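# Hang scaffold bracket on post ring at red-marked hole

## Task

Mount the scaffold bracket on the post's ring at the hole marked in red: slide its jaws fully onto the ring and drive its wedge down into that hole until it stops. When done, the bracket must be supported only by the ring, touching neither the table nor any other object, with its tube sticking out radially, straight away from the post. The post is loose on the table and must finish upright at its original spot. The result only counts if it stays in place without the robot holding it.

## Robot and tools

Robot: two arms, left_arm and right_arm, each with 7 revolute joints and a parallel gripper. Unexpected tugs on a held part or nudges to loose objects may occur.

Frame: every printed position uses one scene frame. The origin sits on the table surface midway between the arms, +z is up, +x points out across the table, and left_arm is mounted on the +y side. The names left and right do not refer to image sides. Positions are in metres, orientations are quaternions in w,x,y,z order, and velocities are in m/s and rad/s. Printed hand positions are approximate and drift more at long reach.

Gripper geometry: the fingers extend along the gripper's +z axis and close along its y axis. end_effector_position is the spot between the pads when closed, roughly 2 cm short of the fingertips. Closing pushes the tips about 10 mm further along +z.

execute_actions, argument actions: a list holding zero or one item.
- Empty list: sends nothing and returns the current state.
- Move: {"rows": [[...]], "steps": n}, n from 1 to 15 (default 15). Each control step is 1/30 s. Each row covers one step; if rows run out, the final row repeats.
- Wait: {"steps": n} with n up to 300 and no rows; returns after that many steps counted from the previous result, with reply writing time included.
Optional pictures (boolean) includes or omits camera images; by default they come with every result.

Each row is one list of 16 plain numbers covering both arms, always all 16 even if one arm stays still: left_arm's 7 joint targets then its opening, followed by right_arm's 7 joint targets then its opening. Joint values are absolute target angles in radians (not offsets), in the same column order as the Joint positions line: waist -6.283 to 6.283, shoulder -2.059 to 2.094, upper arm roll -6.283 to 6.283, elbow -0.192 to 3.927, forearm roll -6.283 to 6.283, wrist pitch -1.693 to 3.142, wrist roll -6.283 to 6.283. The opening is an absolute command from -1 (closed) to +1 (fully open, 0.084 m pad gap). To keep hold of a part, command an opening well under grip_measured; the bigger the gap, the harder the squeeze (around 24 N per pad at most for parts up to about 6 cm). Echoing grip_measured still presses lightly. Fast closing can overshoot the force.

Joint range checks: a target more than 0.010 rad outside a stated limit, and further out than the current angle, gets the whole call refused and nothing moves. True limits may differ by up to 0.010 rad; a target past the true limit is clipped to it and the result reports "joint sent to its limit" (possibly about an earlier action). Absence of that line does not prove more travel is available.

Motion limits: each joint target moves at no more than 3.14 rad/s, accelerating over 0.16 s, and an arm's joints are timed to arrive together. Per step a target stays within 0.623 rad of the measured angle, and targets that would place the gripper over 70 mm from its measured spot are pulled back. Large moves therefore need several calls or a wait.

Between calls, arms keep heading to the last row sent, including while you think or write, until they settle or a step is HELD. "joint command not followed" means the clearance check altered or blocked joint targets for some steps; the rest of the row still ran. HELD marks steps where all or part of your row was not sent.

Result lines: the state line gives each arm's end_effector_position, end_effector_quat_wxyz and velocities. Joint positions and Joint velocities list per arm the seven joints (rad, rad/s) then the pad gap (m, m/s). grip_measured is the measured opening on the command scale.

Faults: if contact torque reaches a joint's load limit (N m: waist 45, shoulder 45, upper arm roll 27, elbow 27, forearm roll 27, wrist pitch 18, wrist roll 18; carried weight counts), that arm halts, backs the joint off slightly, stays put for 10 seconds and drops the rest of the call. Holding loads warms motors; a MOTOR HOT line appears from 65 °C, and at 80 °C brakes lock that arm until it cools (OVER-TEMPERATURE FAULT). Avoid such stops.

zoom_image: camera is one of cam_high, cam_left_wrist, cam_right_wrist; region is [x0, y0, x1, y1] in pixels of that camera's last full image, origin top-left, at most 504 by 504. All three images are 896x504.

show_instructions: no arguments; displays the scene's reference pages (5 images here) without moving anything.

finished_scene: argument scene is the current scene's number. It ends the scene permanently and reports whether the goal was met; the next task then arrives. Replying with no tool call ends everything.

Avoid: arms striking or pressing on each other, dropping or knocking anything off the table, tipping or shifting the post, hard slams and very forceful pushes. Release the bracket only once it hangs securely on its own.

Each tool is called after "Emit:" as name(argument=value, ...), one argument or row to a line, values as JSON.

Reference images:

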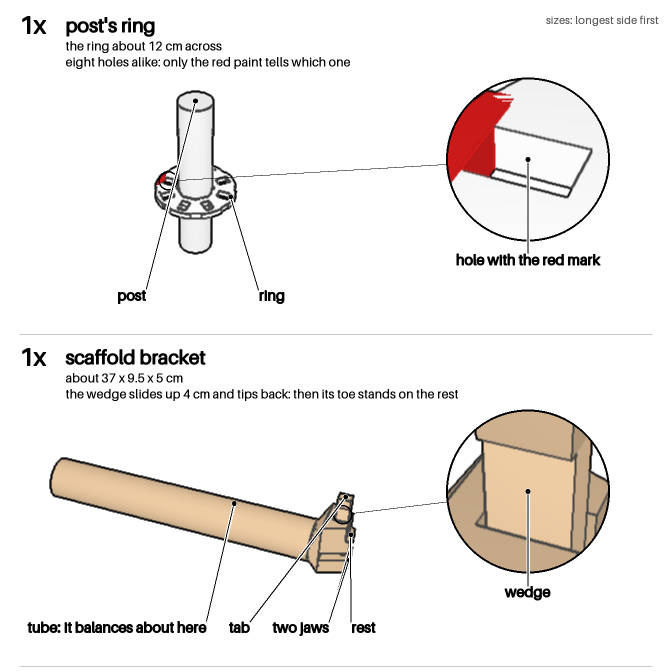

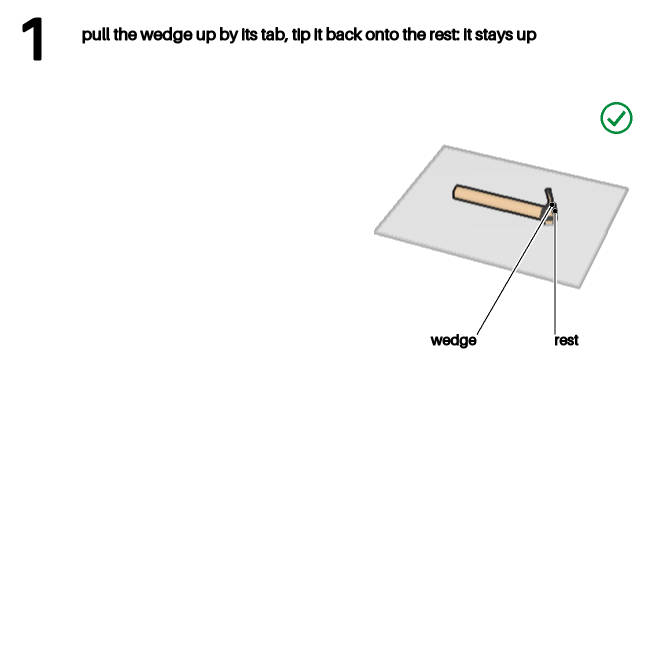

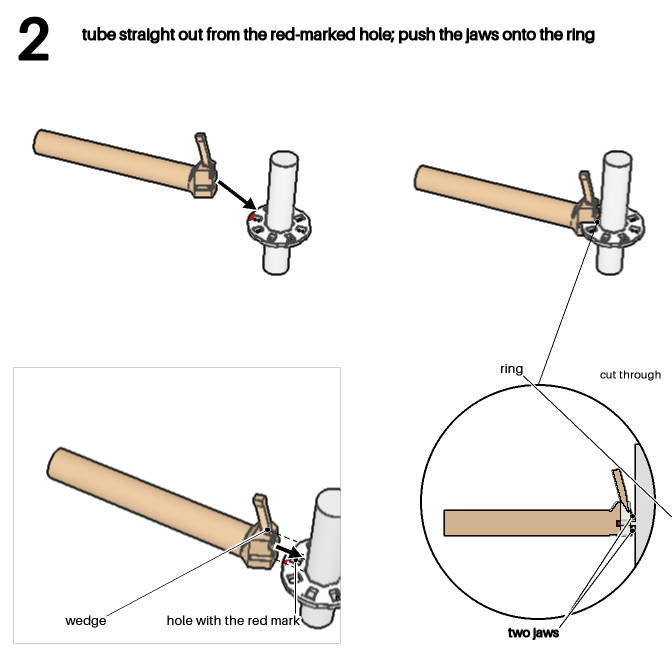

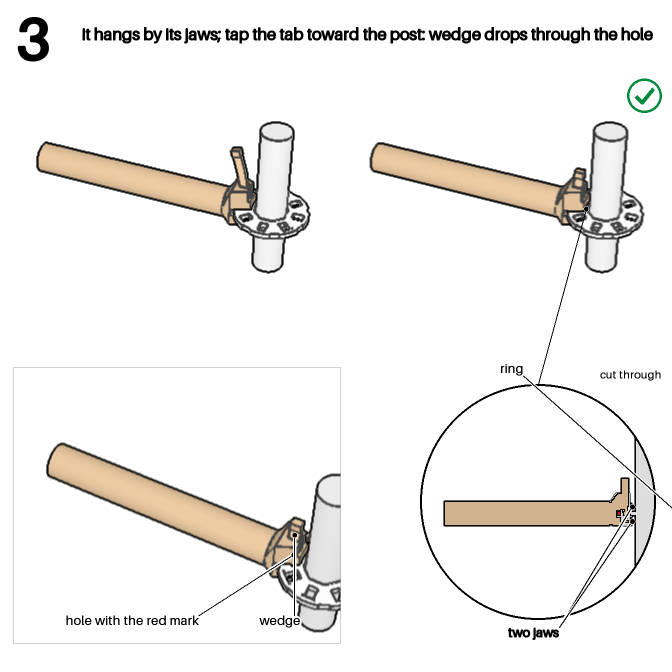

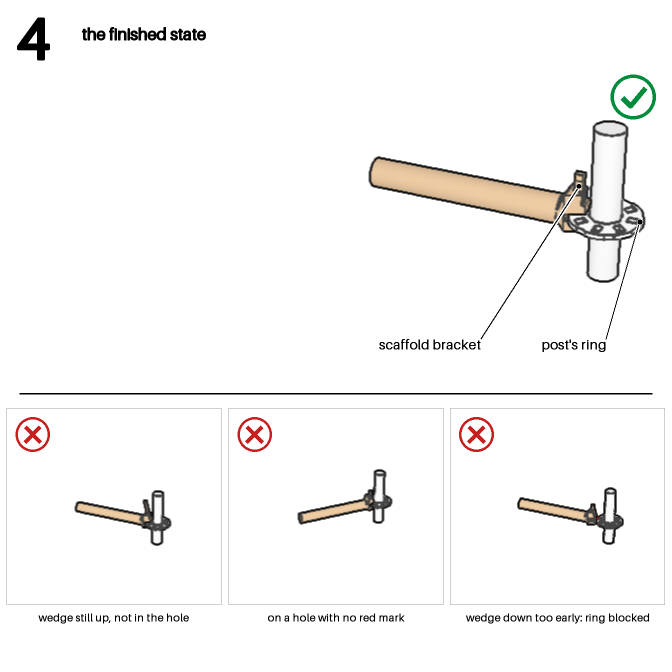

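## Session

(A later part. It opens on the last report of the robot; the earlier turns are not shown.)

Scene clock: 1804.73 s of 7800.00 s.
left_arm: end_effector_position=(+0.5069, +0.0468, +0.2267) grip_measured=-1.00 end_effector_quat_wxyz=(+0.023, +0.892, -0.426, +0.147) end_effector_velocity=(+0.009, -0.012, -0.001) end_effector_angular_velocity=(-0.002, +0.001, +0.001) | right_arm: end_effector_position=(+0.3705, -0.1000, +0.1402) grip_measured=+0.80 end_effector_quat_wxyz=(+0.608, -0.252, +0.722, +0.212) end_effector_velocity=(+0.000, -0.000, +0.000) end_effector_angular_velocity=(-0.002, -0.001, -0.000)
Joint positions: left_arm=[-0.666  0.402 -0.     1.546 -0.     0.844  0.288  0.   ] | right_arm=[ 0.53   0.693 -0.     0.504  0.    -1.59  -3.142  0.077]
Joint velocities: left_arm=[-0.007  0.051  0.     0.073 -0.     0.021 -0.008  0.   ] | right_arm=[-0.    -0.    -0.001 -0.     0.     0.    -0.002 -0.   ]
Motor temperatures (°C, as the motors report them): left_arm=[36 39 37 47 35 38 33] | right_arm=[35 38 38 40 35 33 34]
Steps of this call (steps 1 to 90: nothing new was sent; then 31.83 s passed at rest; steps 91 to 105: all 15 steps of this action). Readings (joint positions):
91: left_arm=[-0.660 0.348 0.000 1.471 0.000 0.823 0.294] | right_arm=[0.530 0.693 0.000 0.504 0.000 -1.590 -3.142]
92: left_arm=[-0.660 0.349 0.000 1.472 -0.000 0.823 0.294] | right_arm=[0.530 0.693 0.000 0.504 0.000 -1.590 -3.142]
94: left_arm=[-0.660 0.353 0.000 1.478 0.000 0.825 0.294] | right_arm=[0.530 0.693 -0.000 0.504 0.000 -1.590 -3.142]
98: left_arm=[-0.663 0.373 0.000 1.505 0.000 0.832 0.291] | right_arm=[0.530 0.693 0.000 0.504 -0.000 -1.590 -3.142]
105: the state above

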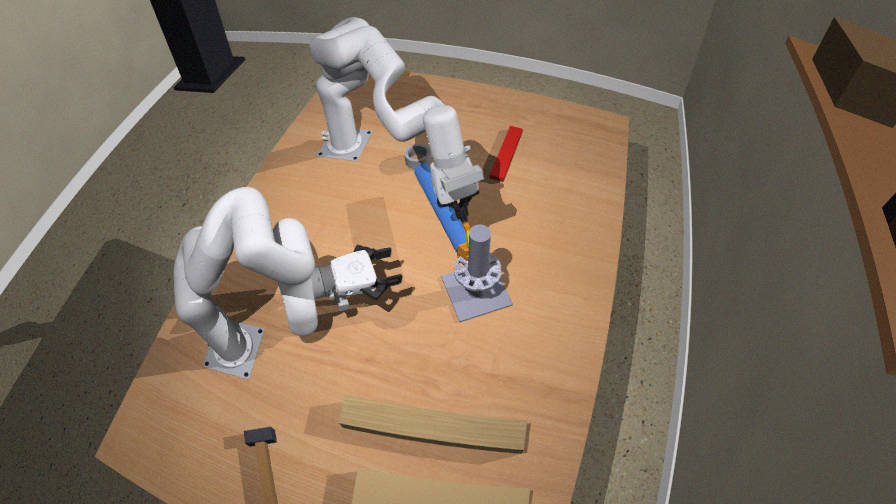

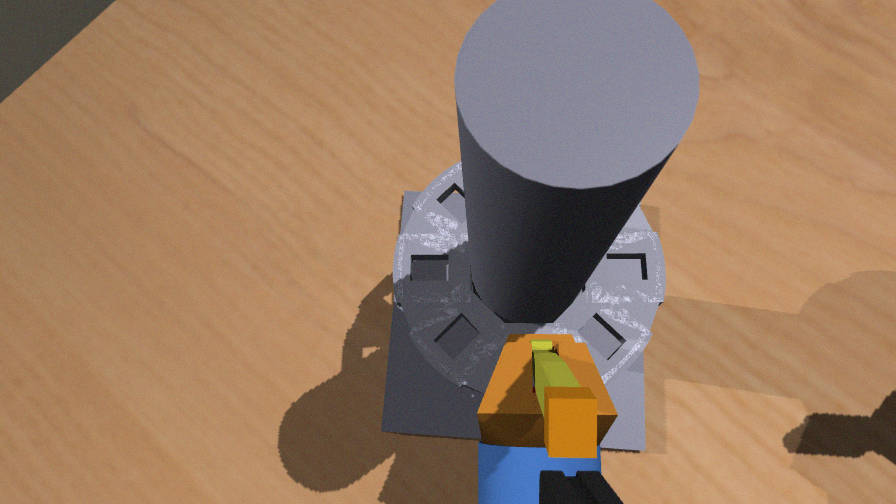

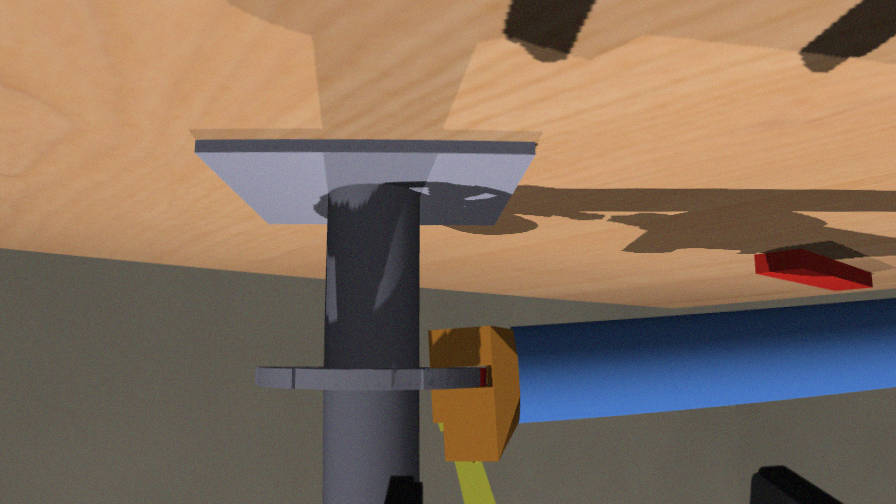

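Emit:
execute_actions(
  actions=[
    {"rows": [[-0.6671,0.4091,0,1.5555,0,0.8464,0.2869,-1,0.53,0.6931,0,0.5036,0,-1.59,-3.1416,0.8],[-0.6674,0.4117,0,1.5591,0,0.8474,0.2866,-1,0.53,0.6931,0,0.5036,0,-1.59,-3.1416,0.8],[-0.6678,0.4149,0,1.5636,0,0.8487,0.2862,-1,0.53,0.6931,0,0.5036,0,-1.59,-3.1416,0.8],[-0.6682,0.4182,0,1.5681,0,0.8499,0.2858,-1,0.53,0.6931,0,0.5036,0,-1.59,-3.1416,0.8],[-0.6686,0.4214,0,1.5726,0,0.8512,0.2854,-1,0.53,0.6931,0,0.5036,0,-1.59,-3.1416,0.8],[-0.6690,0.4246,0,1.5771,0,0.8525,0.2850,-1,0.53,0.6931,0,0.5036,0,-1.59,-3.1416,0.8],[-0.6694,0.4279,0,1.5816,0,0.8537,0.2846,-1,0.53,0.6931,0,0.5036,0,-1.59,-3.1416,0.8],[-0.6698,0.4311,0,1.5861,0,0.8550,0.2842,-1,0.53,0.6931,0,0.5036,0,-1.59,-3.1416,0.8],[-0.6702,0.4343,0,1.5906,0,0.8562,0.2838,-1,0.53,0.6931,0,0.5036,0,-1.59,-3.1416,0.8],[-0.6706,0.4375,0,1.5951,0,0.8575,0.2834,-1,0.53,0.6931,0,0.5036,0,-1.59,-3.1416,0.8],[-0.6710,0.4408,0,1.5996,0,0.8588,0.2830,-1,0.53,0.6931,0,0.5036,0,-1.59,-3.1416,0.8],[-0.6714,0.4440,0,1.6041,0,0.8600,0.2826,-1,0.53,0.6931,0,0.5036,0,-1.59,-3.1416,0.8],[-0.6718,0.4472,0,1.6085,0,0.8613,0.2822,-1,0.53,0.6931,0,0.5036,0,-1.59,-3.1416,0.8],[-0.6721,0.4498,0,1.6121,0,0.8623,0.2819,-1,0.53,0.6931,0,0.5036,0,-1.59,-3.1416,0.8],[-0.6723,0.4518,0,1.6148,0,0.8631,0.2817,-1,0.53,0.6931,0,0.5036,0,-1.59,-3.1416,0.8]], "steps": 15},
  ],
)

Emit:
execute_actions(
  actions=[
    {"steps": 15},
  ],
)

Scene clock: 1819.63 s of 7800.00 s.
left_arm: end_effector_position=(+0.5143, +0.0377, +0.2253) grip_measured=-1.00 end_effector_quat_wxyz=(+0.024, +0.892, -0.426, +0.147) end_effector_velocity=(+0.014, -0.020, -0.005) end_effector_angular_velocity=(-0.002, +0.003, -0.003) | right_arm: end_effector_position=(+0.3705, -0.1000, +0.1402) grip_measured=+0.80 end_effector_quat_wxyz=(+0.608, -0.252, +0.722, +0.212) end_effector_velocity=(-0.000, +0.000, -0.000) end_effector_angular_velocity=(+0.001, +0.001, +0.002)
Joint positions: left_arm=[-0.671  0.444 -0.     1.603 -0.     0.86   0.283  0.   ] | right_arm=[ 0.53   0.693  0.     0.504  0.    -1.59  -3.142  0.077]
Joint velocities: left_arm=[-0.012  0.089 -0.001  0.121 -0.     0.033 -0.01   0.   ] | right_arm=[ 0.     0.001  0.     0.    -0.002 -0.     0.001  0.   ]
Motor temperatures (°C, as the motors report them): left_arm=[36 39 37 47 35 38 33] | right_arm=[35 38 38 40 35 33 34]
Steps of this call (steps 1 to 15: the robot went on to your last target; steps 16 to 90: nothing new was sent; then 11.40 s passed at rest; steps 91 to 105: all 15 steps of this action). Readings (joint positions):
91: left_arm=[-0.667 0.407 0.000 1.552 -0.000 0.845 0.287] | right_arm=[0.530 0.693 0.000 0.504 0.000 -1.590 -3.142]
92: left_arm=[-0.667 0.407 0.000 1.553 0.000 0.846 0.287] | right_arm=[0.530 0.693 0.000 0.504 -0.000 -1.590 -3.142]
94: left_arm=[-0.667 0.410 0.000 1.558 0.000 0.847 0.287] | right_arm=[0.530 0.693 0.000 0.504 -0.000 -1.590 -3.142]
98: left_arm=[-0.669 0.421 0.000 1.573 0.000 0.851 0.285] | right_arm=[0.530 0.693 0.000 0.504 -0.000 -1.590 -3.142]
105: the state above

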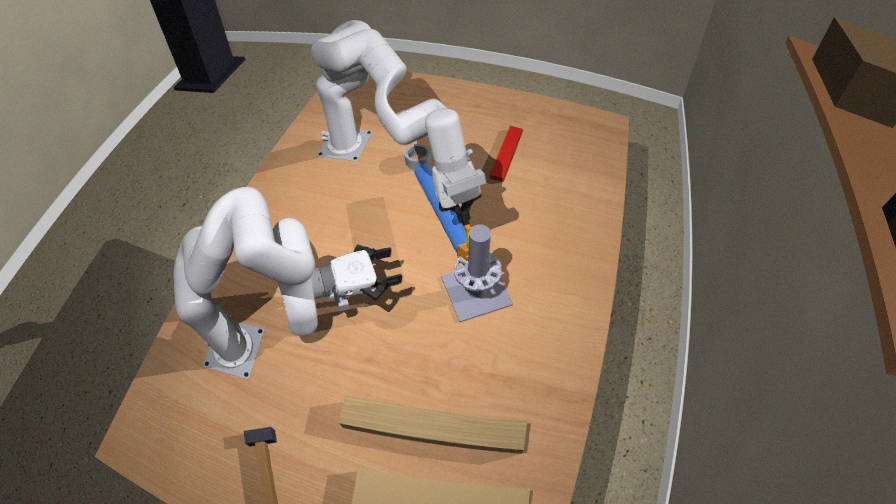

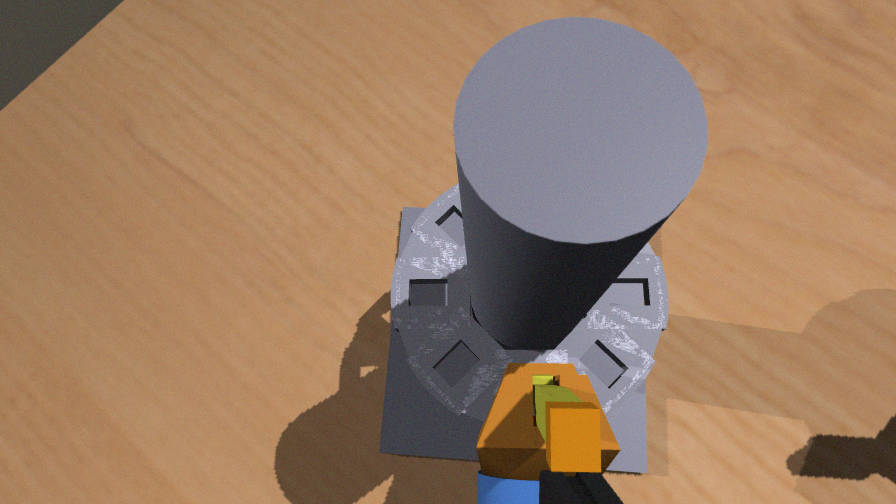

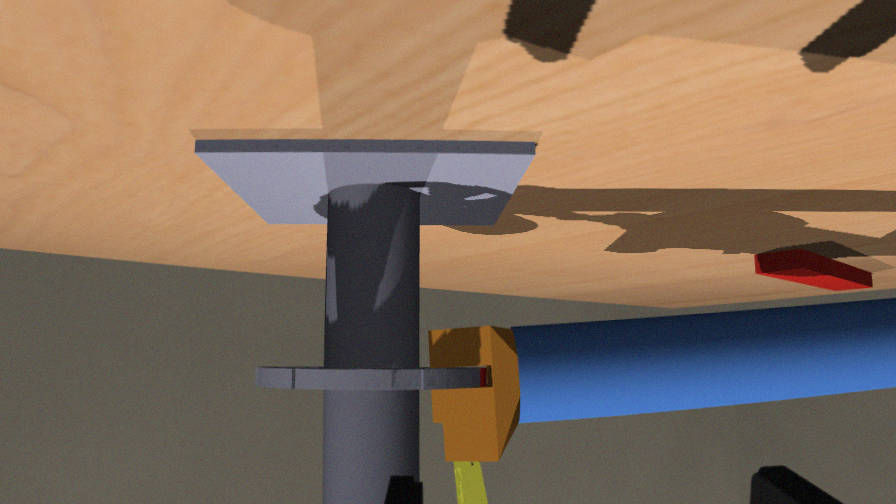

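Scene clock: 1820.13 s of 7800.00 s.
left_arm: end_effector_position=(+0.5158, +0.0359, +0.2252) grip_measured=-1.00 end_effector_quat_wxyz=(+0.024, +0.892, -0.426, +0.147) end_effector_velocity=(+0.000, +0.001, -0.001) end_effector_angular_velocity=(+0.001, +0.001, +0.001) | right_arm: end_effector_position=(+0.3705, -0.1000, +0.1402) grip_measured=+0.80 end_effector_quat_wxyz=(+0.608, -0.252, +0.722, +0.212) end_effector_velocity=(-0.000, +0.000, +0.000) end_effector_angular_velocity=(-0.001, -0.000, +0.000)
Joint positions: left_arm=[-0.672  0.452 -0.     1.615 -0.     0.863  0.282  0.   ] | right_arm=[ 0.53   0.693 -0.     0.504  0.    -1.59  -3.142  0.077]
Joint velocities: left_arm=[ 0.     0.001  0.001 -0.001  0.     0.    -0.     0.   ] | right_arm=[ 0.001 -0.    -0.    -0.001  0.    -0.    -0.001 -0.   ]
Motor temperatures (°C, as the motors report them): left_arm=[36 39 37 47 35 38 33] | right_arm=[35 38 38 40 35 33 34]
Steps of this call (steps 1 to 15: the robot went on to your last target). Readings (joint positions):
1: left_arm=[-0.672 0.446 -0.000 1.607 -0.000 0.861 0.282] | right_arm=[0.530 0.693 0.000 0.504 -0.000 -1.590 -3.142]
2: left_arm=[-0.672 0.448 -0.000 1.609 -0.000 0.862 0.282] | right_arm=[0.530 0.693 0.000 0.504 0.000 -1.590 -3.142]
4: left_arm=[-0.672 0.450 -0.000 1.612 -0.000 0.862 0.282] | right_arm=[0.530 0.693 -0.000 0.504 0.000 -1.590 -3.142]
8: left_arm=[-0.672 0.451 -0.000 1.614 -0.000 0.863 0.282] | right_arm=[0.530 0.693 -0.000 0.504 0.000 -1.590 -3.142]
15: the state above

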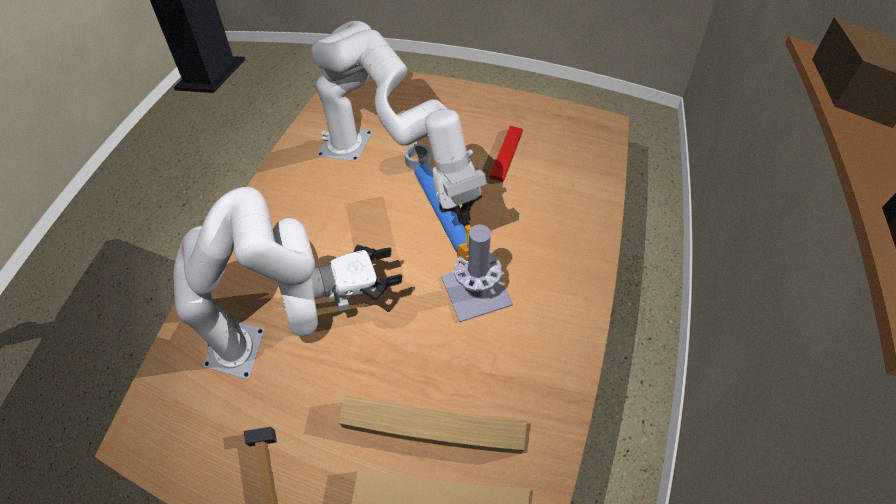

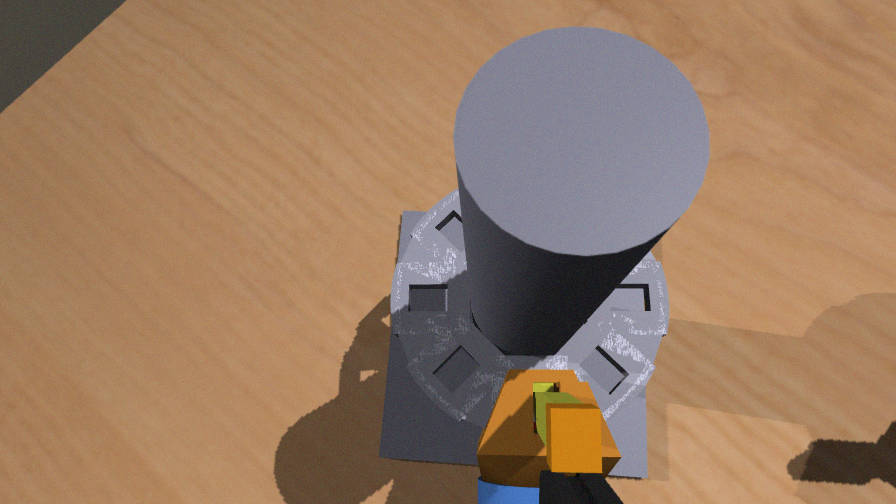

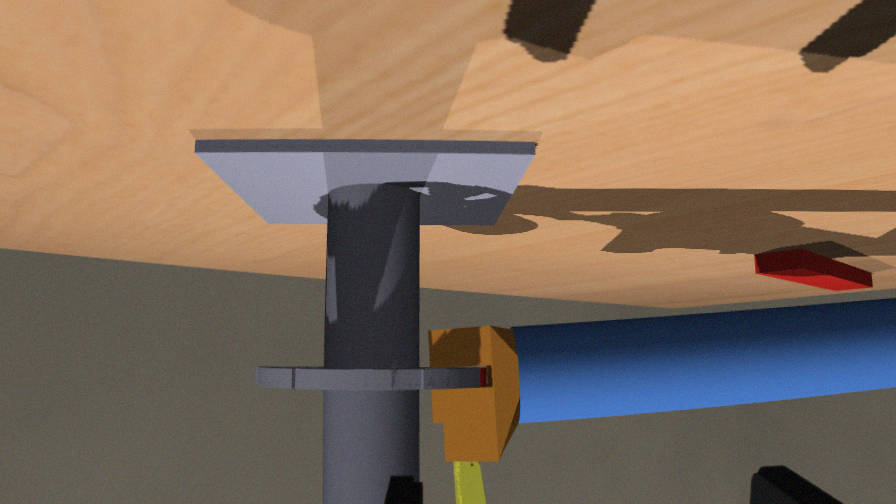

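Emit:
execute_actions(
  actions=[
    {"rows": [[-0.6725,0.4531,0,1.6166,0,0.8636,0.2815,-1,0.53,0.6931,0,0.5036,0,-1.59,-3.1416,0.8],[-0.6727,0.4550,0,1.6193,0,0.8643,0.2813,-1,0.53,0.6931,0,0.5036,0,-1.59,-3.1416,0.8],[-0.6730,0.4569,0,1.6220,0,0.8651,0.2810,-1,0.53,0.6931,0,0.5036,0,-1.59,-3.1416,0.8],[-0.6732,0.4589,0,1.6247,0,0.8659,0.2808,-1,0.53,0.6931,0,0.5036,0,-1.59,-3.1416,0.8],[-0.6734,0.4608,0,1.6274,0,0.8666,0.2806,-1,0.53,0.6931,0,0.5036,0,-1.59,-3.1416,0.8],[-0.6737,0.4627,0,1.6301,0,0.8674,0.2803,-1,0.53,0.6931,0,0.5036,0,-1.59,-3.1416,0.8],[-0.6739,0.4647,0,1.6328,0,0.8681,0.2801,-1,0.53,0.6931,0,0.5036,0,-1.59,-3.1416,0.8],[-0.6742,0.4666,0,1.6355,0,0.8689,0.2798,-1,0.53,0.6931,0,0.5036,0,-1.59,-3.1416,0.8],[-0.6744,0.4686,0,1.6382,0,0.8697,0.2796,-1,0.53,0.6931,0,0.5036,0,-1.59,-3.1416,0.8]], "steps": 15},
  ],
)

Scene clock: 1833.50 s of 7800.00 s.
left_arm: end_effector_position=(+0.5185, +0.0323, +0.2244) grip_measured=-1.00 end_effector_quat_wxyz=(+0.025, +0.892, -0.426, +0.147) end_effector_velocity=(+0.001, -0.001, +0.001) end_effector_angular_velocity=(-0.002, -0.001, +0.001) | right_arm: end_effector_position=(+0.3705, -0.1000, +0.1402) grip_measured=+0.80 end_effector_quat_wxyz=(+0.608, -0.252, +0.722, +0.212) end_effector_velocity=(+0.000, +0.000, +0.000) end_effector_angular_velocity=(+0.001, +0.000, +0.000)
Joint positions: left_arm=[-0.674  0.468 -0.     1.637 -0.     0.869  0.28   0.   ] | right_arm=[ 0.53   0.693 -0.     0.504  0.    -1.59  -3.142  0.077]
Joint velocities: left_arm=[-0.001  0.004  0.001  0.009 -0.     0.003 -0.001  0.   ] | right_arm=[-0.001  0.     0.001  0.    -0.001  0.     0.    -0.   ]
Motor temperatures (°C, as the motors report them): left_arm=[36 40 37 47 35 38 33] | right_arm=[35 38 38 40 35 33 34]
Steps of this call (steps 1 to 15: the robot went on to your last target; steps 16 to 90: nothing new was sent; then 9.87 s passed at rest; steps 91 to 105: all 15 steps of this action). Readings (joint positions):
91: left_arm=[-0.672 0.452 0.000 1.615 -0.000 0.863 0.282] | right_arm=[0.530 0.693 0.000 0.504 0.000 -1.590 -3.142]
92: left_arm=[-0.672 0.452 0.000 1.615 -0.000 0.863 0.282] | right_arm=[0.530 0.693 0.000 0.504 0.000 -1.590 -3.142]
94: left_arm=[-0.673 0.454 0.000 1.618 -0.000 0.864 0.281] | right_arm=[0.530 0.693 0.000 0.504 -0.000 -1.590 -3.142]
98: left_arm=[-0.673 0.461 -0.000 1.628 -0.000 0.867 0.281] | right_arm=[0.530 0.693 0.000 0.504 0.000 -1.590 -3.142]
105: the state above

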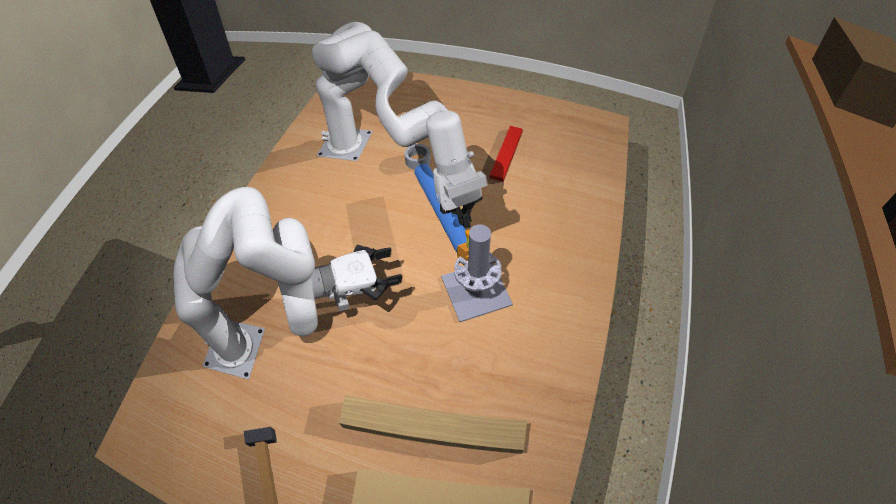

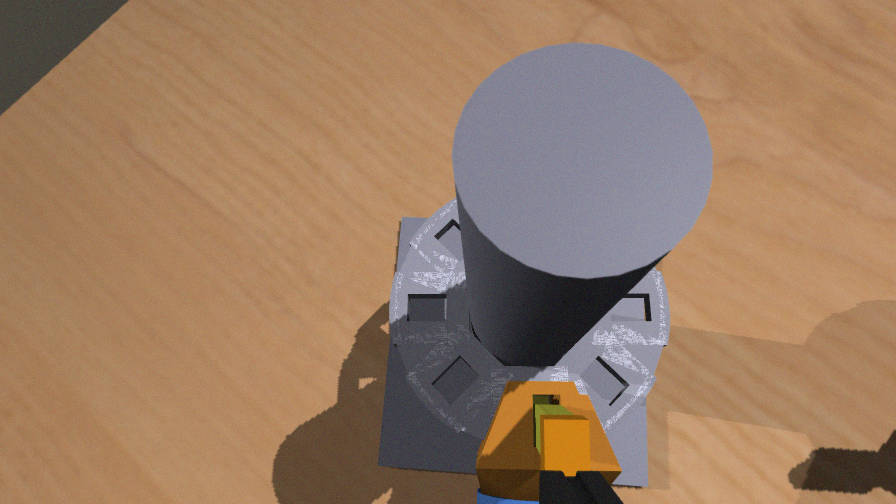

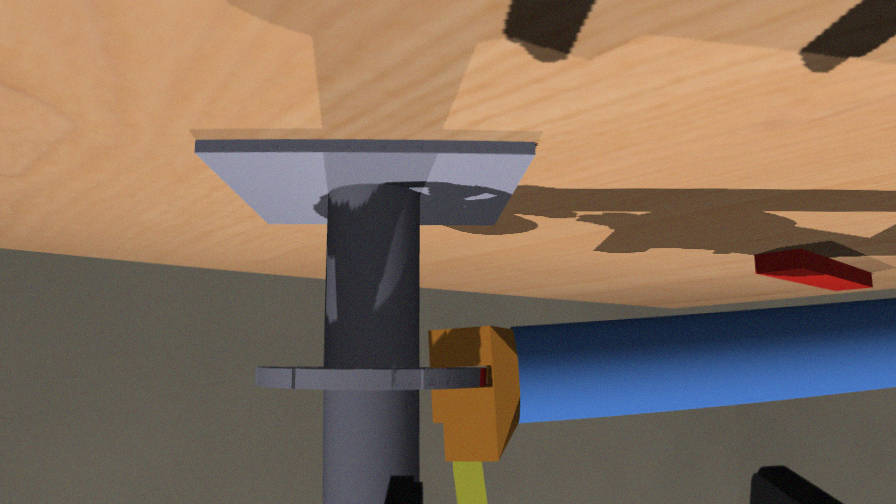

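Emit:
zoom_image(
  camera="cam_left_wrist",
  region=[440, 340, 680, 504],
)

Emit:
execute_actions(
  actions=[],
)

Region (440, 340, 680, 504) of cam_left_wrist's 896x504 image, scaled by 2.100, with more detail than that image has; it fills the top 344 rows of this view, and the rest is white.

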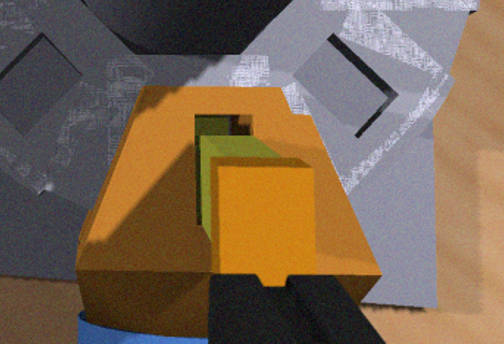

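Scene clock: 1840.23 s of 7800.00 s.
left_arm: end_effector_position=(+0.5186, +0.0322, +0.2245) grip_measured=-1.00 end_effector_quat_wxyz=(+0.025, +0.892, -0.426, +0.147) end_effector_velocity=(-0.000, -0.001, +0.000) end_effector_angular_velocity=(+0.000, -0.000, -0.002) | right_arm: end_effector_position=(+0.3705, -0.1000, +0.1402) grip_measured=+0.80 end_effector_quat_wxyz=(+0.608, -0.252, +0.722, +0.212) end_effector_velocity=(-0.000, +0.000, +0.000) end_effector_angular_velocity=(-0.000, -0.001, +0.001)
Joint positions: left_arm=[-0.674  0.469  0.     1.638  0.     0.87   0.28   0.   ] | right_arm=[ 0.53   0.693  0.     0.504  0.    -1.59  -3.142  0.077]
Joint velocities: left_arm=[-0.001 -0.    -0.     0.     0.    -0.     0.001  0.   ] | right_arm=[-0.    -0.001 -0.    -0.    -0.001  0.    -0.001  0.   ]
Motor temperatures (°C, as the motors report them): left_arm=[36 40 37 47 35 38 33] | right_arm=[35 38 38 40 35 33 34]
Steps of this call (steps 1 to 15: the robot went on to your last target; steps 16 to 90: nothing new was sent; then 3.73 s passed at rest). Readings (joint positions):
1: left_arm=[-0.674 0.468 -0.000 1.638 -0.000 0.870 0.280] | right_arm=[0.530 0.693 0.000 0.504 0.000 -1.590 -3.142]
2: left_arm=[-0.674 0.468 0.000 1.638 -0.000 0.870 0.280] | right_arm=[0.530 0.693 0.000 0.504 -0.000 -1.590 -3.142]
4: left_arm=[-0.674 0.468 0.000 1.638 0.000 0.870 0.280] | right_arm=[0.530 0.693 0.000 0.504 -0.000 -1.590 -3.142]
8: left_arm=[-0.674 0.469 0.000 1.638 -0.000 0.870 0.280] | right_arm=[0.530 0.693 -0.000 0.504 0.000 -1.590 -3.142]
90: the state above
All arms were judged still, so your last target was given up. Only a new action makes them travel on or press farther. Fingers that are still opening or closing keep moving.

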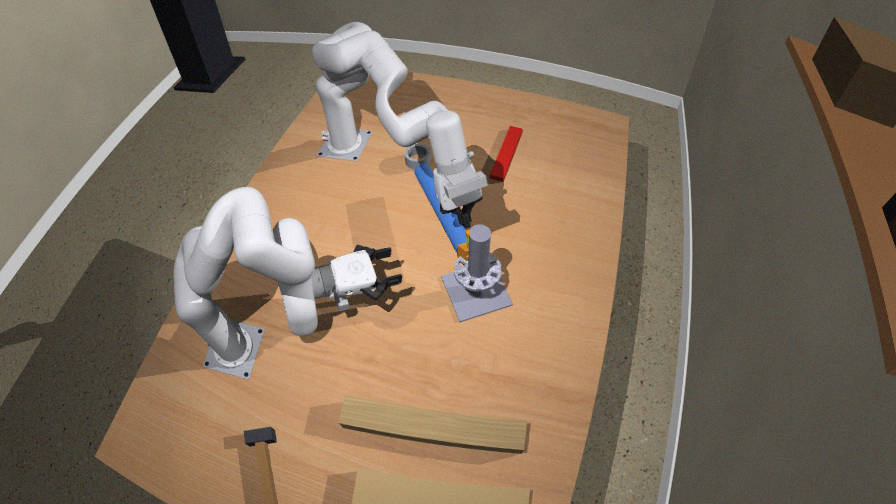

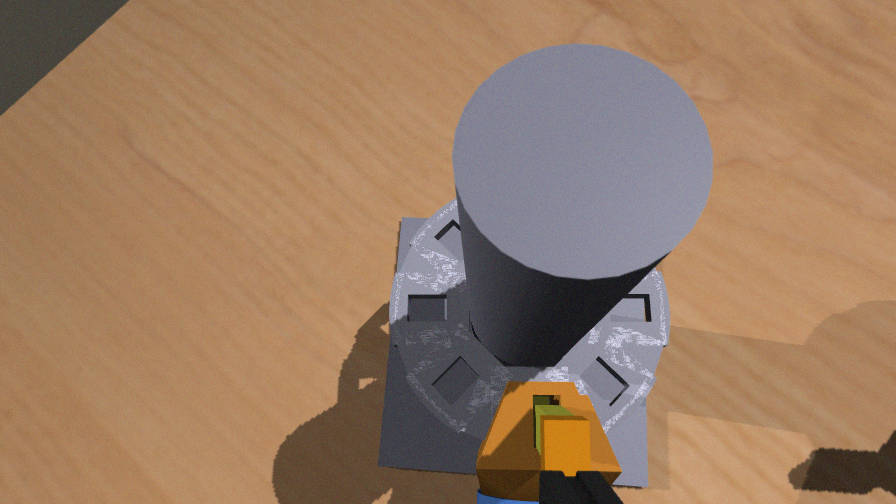

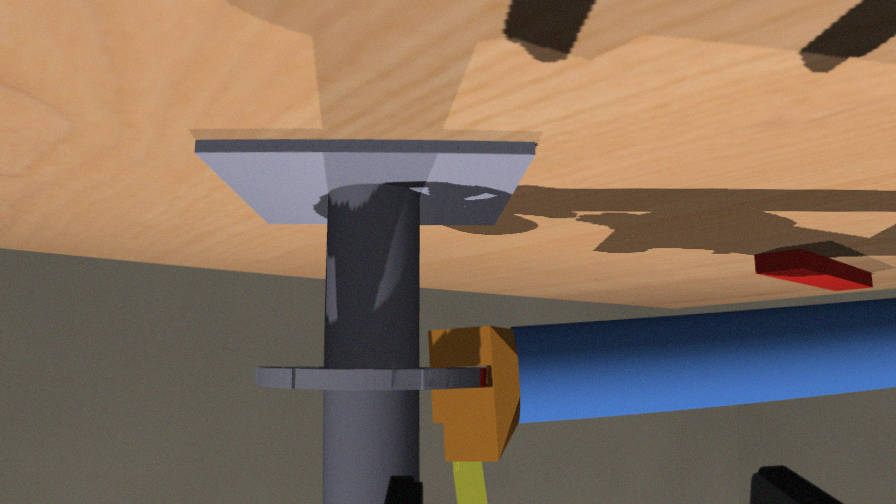

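Emit:
execute_actions(
  actions=[
    {"rows": [[-0.6747,0.4715,0,1.6426,0,0.8712,0.2793,-1,0.53,0.6931,0,0.5036,0,-1.59,-3.1416,0.8],[-0.6752,0.4757,0,1.6491,0,0.8735,0.2788,-1,0.53,0.6931,0,0.5036,0,-1.59,-3.1416,0.8],[-0.6758,0.4814,0,1.6579,0,0.8765,0.2782,-1,0.53,0.6931,0,0.5036,0,-1.59,-3.1416,0.8],[-0.6764,0.4871,0,1.6666,0,0.8795,0.2776,-1,0.53,0.6931,0,0.5036,0,-1.59,-3.1416,0.8],[-0.6770,0.4928,0,1.6753,0,0.8825,0.2770,-1,0.53,0.6931,0,0.5036,0,-1.59,-3.1416,0.8],[-0.6774,0.4957,0,1.6797,0,0.8840,0.2766,-1,0.53,0.6931,0,0.5036,0,-1.59,-3.1416,0.8],[-0.6775,0.4971,0,1.6819,0,0.8848,0.2765,-1,0.53,0.6931,0,0.5036,0,-1.59,-3.1416,0.8],[-0.6775,0.4975,0,1.6810,0,0.8836,0.2765,-1,0.53,0.6931,0,0.5036,0,-1.59,-3.1416,0.8],[-0.6775,0.4980,0,1.6798,0,0.8818,0.2765,-1,0.53,0.6931,0,0.5036,0,-1.59,-3.1416,0.8],[-0.6775,0.4986,0,1.6784,0,0.8798,0.2765,-1,0.53,0.6931,0,0.5036,0,-1.59,-3.1416,0.8],[-0.6775,0.4992,0,1.6770,0,0.8778,0.2765,-1,0.53,0.6931,0,0.5036,0,-1.59,-3.1416,0.8],[-0.6775,0.4998,0,1.6756,0,0.8758,0.2765,-1,0.53,0.6931,0,0.5036,0,-1.59,-3.1416,0.8],[-0.6775,0.5004,0,1.6742,0,0.8738,0.2765,-1,0.53,0.6931,0,0.5036,0,-1.59,-3.1416,0.8],[-0.6775,0.5010,0,1.6728,0,0.8718,0.2765,-1,0.53,0.6931,0,0.5036,0,-1.59,-3.1416,0.8],[-0.6775,0.5015,0,1.6714,0,0.8698,0.2765,-1,0.53,0.6931,0,0.5036,0,-1.59,-3.1416,0.8]], "steps": 15},
  ],
  pictures=false,
)

Emit:
execute_actions(
  actions=[
    {"rows": [[-0.6775,0.5019,0,1.6705,0,0.8686,0.2765,-1,0.53,0.6931,0,0.5036,0,-1.59,-3.1416,0.8],[-0.6775,0.5023,0,1.6696,0,0.8673,0.2765,-1,0.53,0.6931,0,0.5036,0,-1.59,-3.1416,0.8],[-0.6775,0.5027,0,1.6687,0,0.8661,0.2765,-1,0.53,0.6931,0,0.5036,0,-1.59,-3.1416,0.8],[-0.6775,0.5030,0,1.6679,0,0.8648,0.2765,-1,0.53,0.6931,0,0.5036,0,-1.59,-3.1416,0.8],[-0.6775,0.5034,0,1.6670,0,0.8636,0.2765,-1,0.53,0.6931,0,0.5036,0,-1.59,-3.1416,0.8],[-0.6775,0.5038,0,1.6661,0,0.8624,0.2765,-1,0.53,0.6931,0,0.5036,0,-1.59,-3.1416,0.8],[-0.6775,0.5041,0,1.6652,0,0.8611,0.2765,-1,0.53,0.6931,0,0.5036,0,-1.59,-3.1416,0.8],[-0.6775,0.5045,0,1.6644,0,0.8599,0.2765,-1,0.53,0.6931,0,0.5036,0,-1.59,-3.1416,0.8]], "steps": 15},
  ],
)

Scene clock: 1887.50 s of 7800.00 s.
left_arm: end_effector_position=(+0.5237, +0.0262, +0.2209) grip_measured=-1.00 end_effector_quat_wxyz=(+0.025, +0.892, -0.426, +0.147) end_effector_velocity=(+0.001, -0.000, -0.024) end_effector_angular_velocity=(+0.003, +0.003, +0.001) | right_arm: end_effector_position=(+0.3705, -0.1000, +0.1402) grip_measured=+0.80 end_effector_quat_wxyz=(+0.608, -0.252, +0.722, +0.212) end_effector_velocity=(-0.000, -0.000, -0.000) end_effector_angular_velocity=(-0.000, -0.000, +0.001)
Joint positions: left_arm=[-0.677  0.499  0.     1.675  0.     0.875  0.277  0.   ] | right_arm=[ 0.53   0.693 -0.     0.504 -0.    -1.59  -3.142  0.077]
Joint velocities: left_arm=[-0.001  0.022  0.001 -0.033  0.    -0.052 -0.     0.   ] | right_arm=[-0.     0.    -0.    -0.    -0.001 -0.    -0.001 -0.   ]
Motor temperatures (°C, as the motors report them): left_arm=[36 40 37 47 35 38 33] | right_arm=[35 38 38 40 35 33 34]
Steps of this call (steps 1 to 90: nothing new was sent; then 43.77 s passed at rest; steps 91 to 105: all 15 steps of this action). Readings (joint positions):
91: left_arm=[-0.674 0.469 0.000 1.638 0.000 0.870 0.280] | right_arm=[0.530 0.693 -0.000 0.504 0.000 -1.590 -3.142]
92: left_arm=[-0.674 0.469 0.000 1.639 -0.000 0.870 0.280] | right_arm=[0.530 0.693 -0.000 0.504 0.000 -1.590 -3.142]
94: left_arm=[-0.675 0.474 0.000 1.647 0.000 0.873 0.279] | right_arm=[0.530 0.693 0.000 0.504 -0.000 -1.590 -3.142]
98: left_arm=[-0.677 0.490 -0.000 1.671 -0.000 0.881 0.277] | right_arm=[0.530 0.693 -0.000 0.504 0.000 -1.590 -3.142]
105: the state above

Scene clock: 1888.00 s of 7800.00 s.
left_arm: end_effector_position=(+0.5243, +0.0255, +0.2169) grip_measured=-1.00 end_effector_quat_wxyz=(+0.025, +0.892, -0.426, +0.149) end_effector_velocity=(-0.000, +0.000, -0.003) end_effector_angular_velocity=(+0.002, +0.001, -0.000) | right_arm: end_effector_position=(+0.3705, -0.1000, +0.1402) grip_measured=+0.80 end_effector_quat_wxyz=(+0.608, -0.252, +0.722, +0.212) end_effector_velocity=(+0.000, -0.000, +0.000) end_effector_angular_velocity=(-0.000, -0.000, -0.001)
Joint positions: left_arm=[-0.678  0.502 -0.     1.666 -0.     0.86   0.277  0.   ] | right_arm=[ 0.53   0.693 -0.     0.504 -0.    -1.59  -3.142  0.077]
Joint velocities: left_arm=[-0.001  0.001  0.001 -0.004  0.001 -0.003  0.     0.   ] | right_arm=[-0.     0.     0.     0.     0.001 -0.    -0.     0.   ]
Motor temperatures (°C, as the motors report them): left_arm=[36 40 37 47 35 38 33] | right_arm=[35 38 38 40 35 33 34]
Steps of this call (steps 1 to 15: all 15 steps of this action). Readings (joint positions):
1: left_arm=[-0.677 0.500 0.000 1.674 0.000 0.874 0.277] | right_arm=[0.530 0.693 -0.000 0.504 0.000 -1.590 -3.142]
2: left_arm=[-0.677 0.501 0.000 1.672 0.000 0.872 0.277] | right_arm=[0.530 0.693 -0.000 0.504 0.000 -1.590 -3.142]
4: left_arm=[-0.677 0.502 0.000 1.670 -0.000 0.869 0.277] | right_arm=[0.530 0.693 -0.000 0.504 0.000 -1.590 -3.142]
8: left_arm=[-0.678 0.502 -0.000 1.668 -0.000 0.864 0.277] | right_arm=[0.530 0.693 -0.000 0.504 0.000 -1.590 -3.142]
15: the state above

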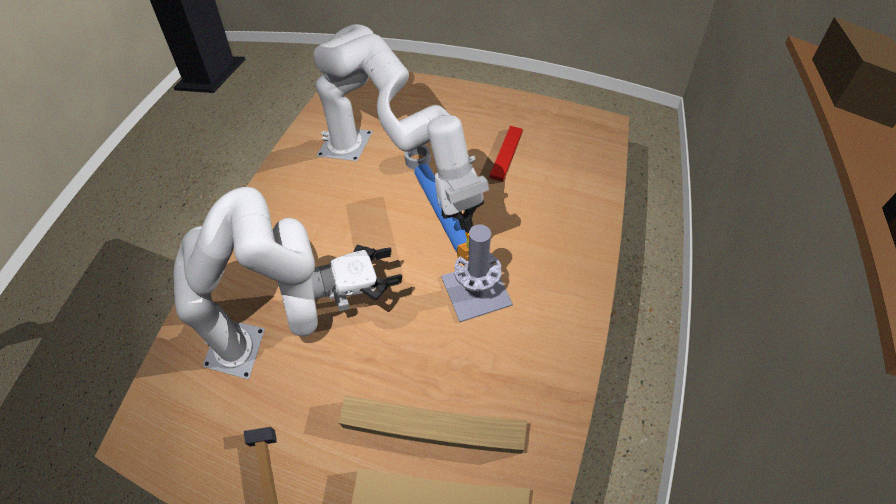

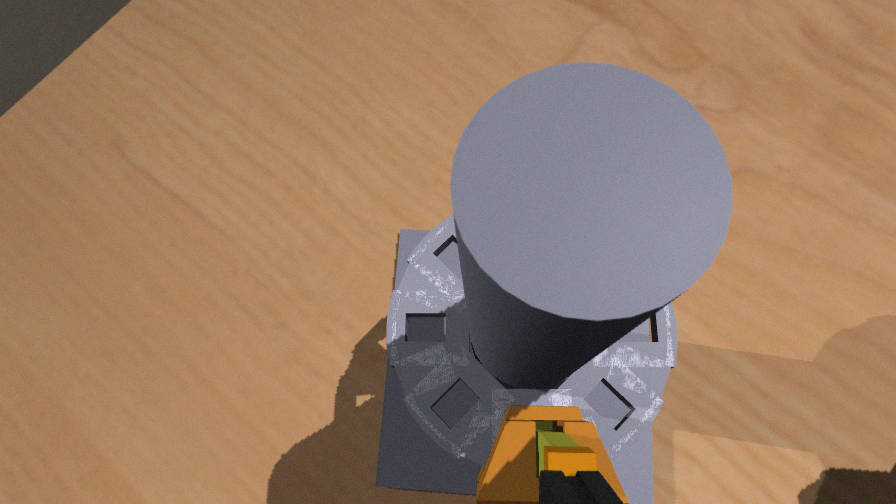

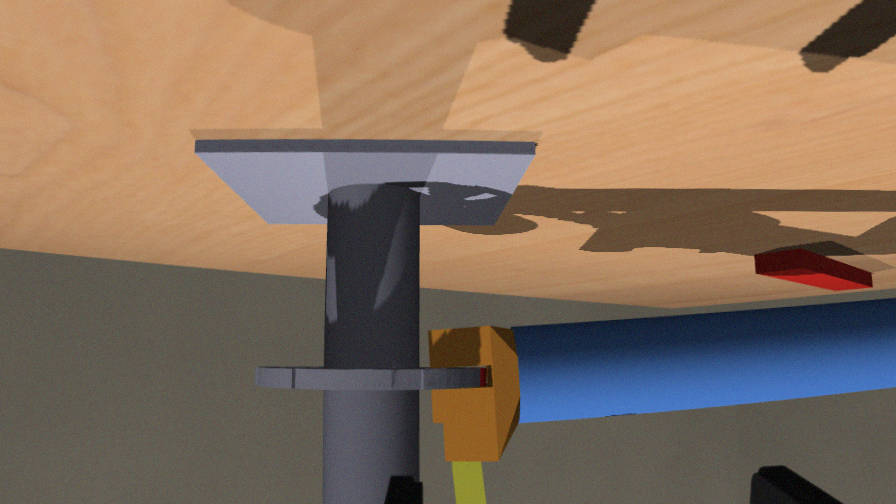

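Emit:
execute_actions(
  actions=[],
  pictures=false,
)

Scene clock: 1891.70 s of 7800.00 s.
left_arm: end_effector_position=(+0.5239, +0.0260, +0.2151) grip_measured=-1.00 end_effector_quat_wxyz=(+0.025, +0.892, -0.426, +0.148) end_effector_velocity=(-0.000, -0.001, +0.000) end_effector_angular_velocity=(-0.000, +0.000, -0.000) | right_arm: end_effector_position=(+0.3705, -0.1000, +0.1402) grip_measured=+0.80 end_effector_quat_wxyz=(+0.608, -0.252, +0.722, +0.212) end_effector_velocity=(+0.000, -0.000, -0.000) end_effector_angular_velocity=(-0.001, -0.001, -0.002)
Joint positions: left_arm=[-0.678  0.504 -0.     1.664 -0.     0.86   0.276  0.   ] | right_arm=[ 0.53   0.693  0.     0.504  0.    -1.59  -3.142  0.077]
Joint velocities: left_arm=[-0.001 -0.     0.     0.    -0.     0.    -0.     0.   ] | right_arm=[ 0.     0.001 -0.001  0.     0.001 -0.    -0.     0.   ]
Motor temperatures (°C, as the motors report them): left_arm=[36 40 37 47 35 38 33] | right_arm=[35 38 38 40 35 33 34]
Steps of this call (steps 1 to 15: the robot went on to your last target; steps 16 to 90: nothing new was sent; then 0.70 s passed at rest). Readings (joint positions):
1: left_arm=[-0.678 0.503 -0.000 1.666 -0.000 0.860 0.277] | right_arm=[0.530 0.693 -0.000 0.504 -0.000 -1.590 -3.142]
2: left_arm=[-0.678 0.503 -0.000 1.666 -0.000 0.860 0.277] | right_arm=[0.530 0.693 0.000 0.504 -0.000 -1.590 -3.142]
4: left_arm=[-0.678 0.503 -0.000 1.666 -0.000 0.860 0.277] | right_arm=[0.530 0.693 0.000 0.504 -0.000 -1.590 -3.142]
8: left_arm=[-0.678 0.503 -0.000 1.666 -0.000 0.860 0.277] | right_arm=[0.530 0.693 0.000 0.504 0.000 -1.590 -3.142]
90: the state above
All arms were judged still, so your last target was given up. Only a new action makes them travel on or press farther. Fingers that are still opening or closing keep moving.


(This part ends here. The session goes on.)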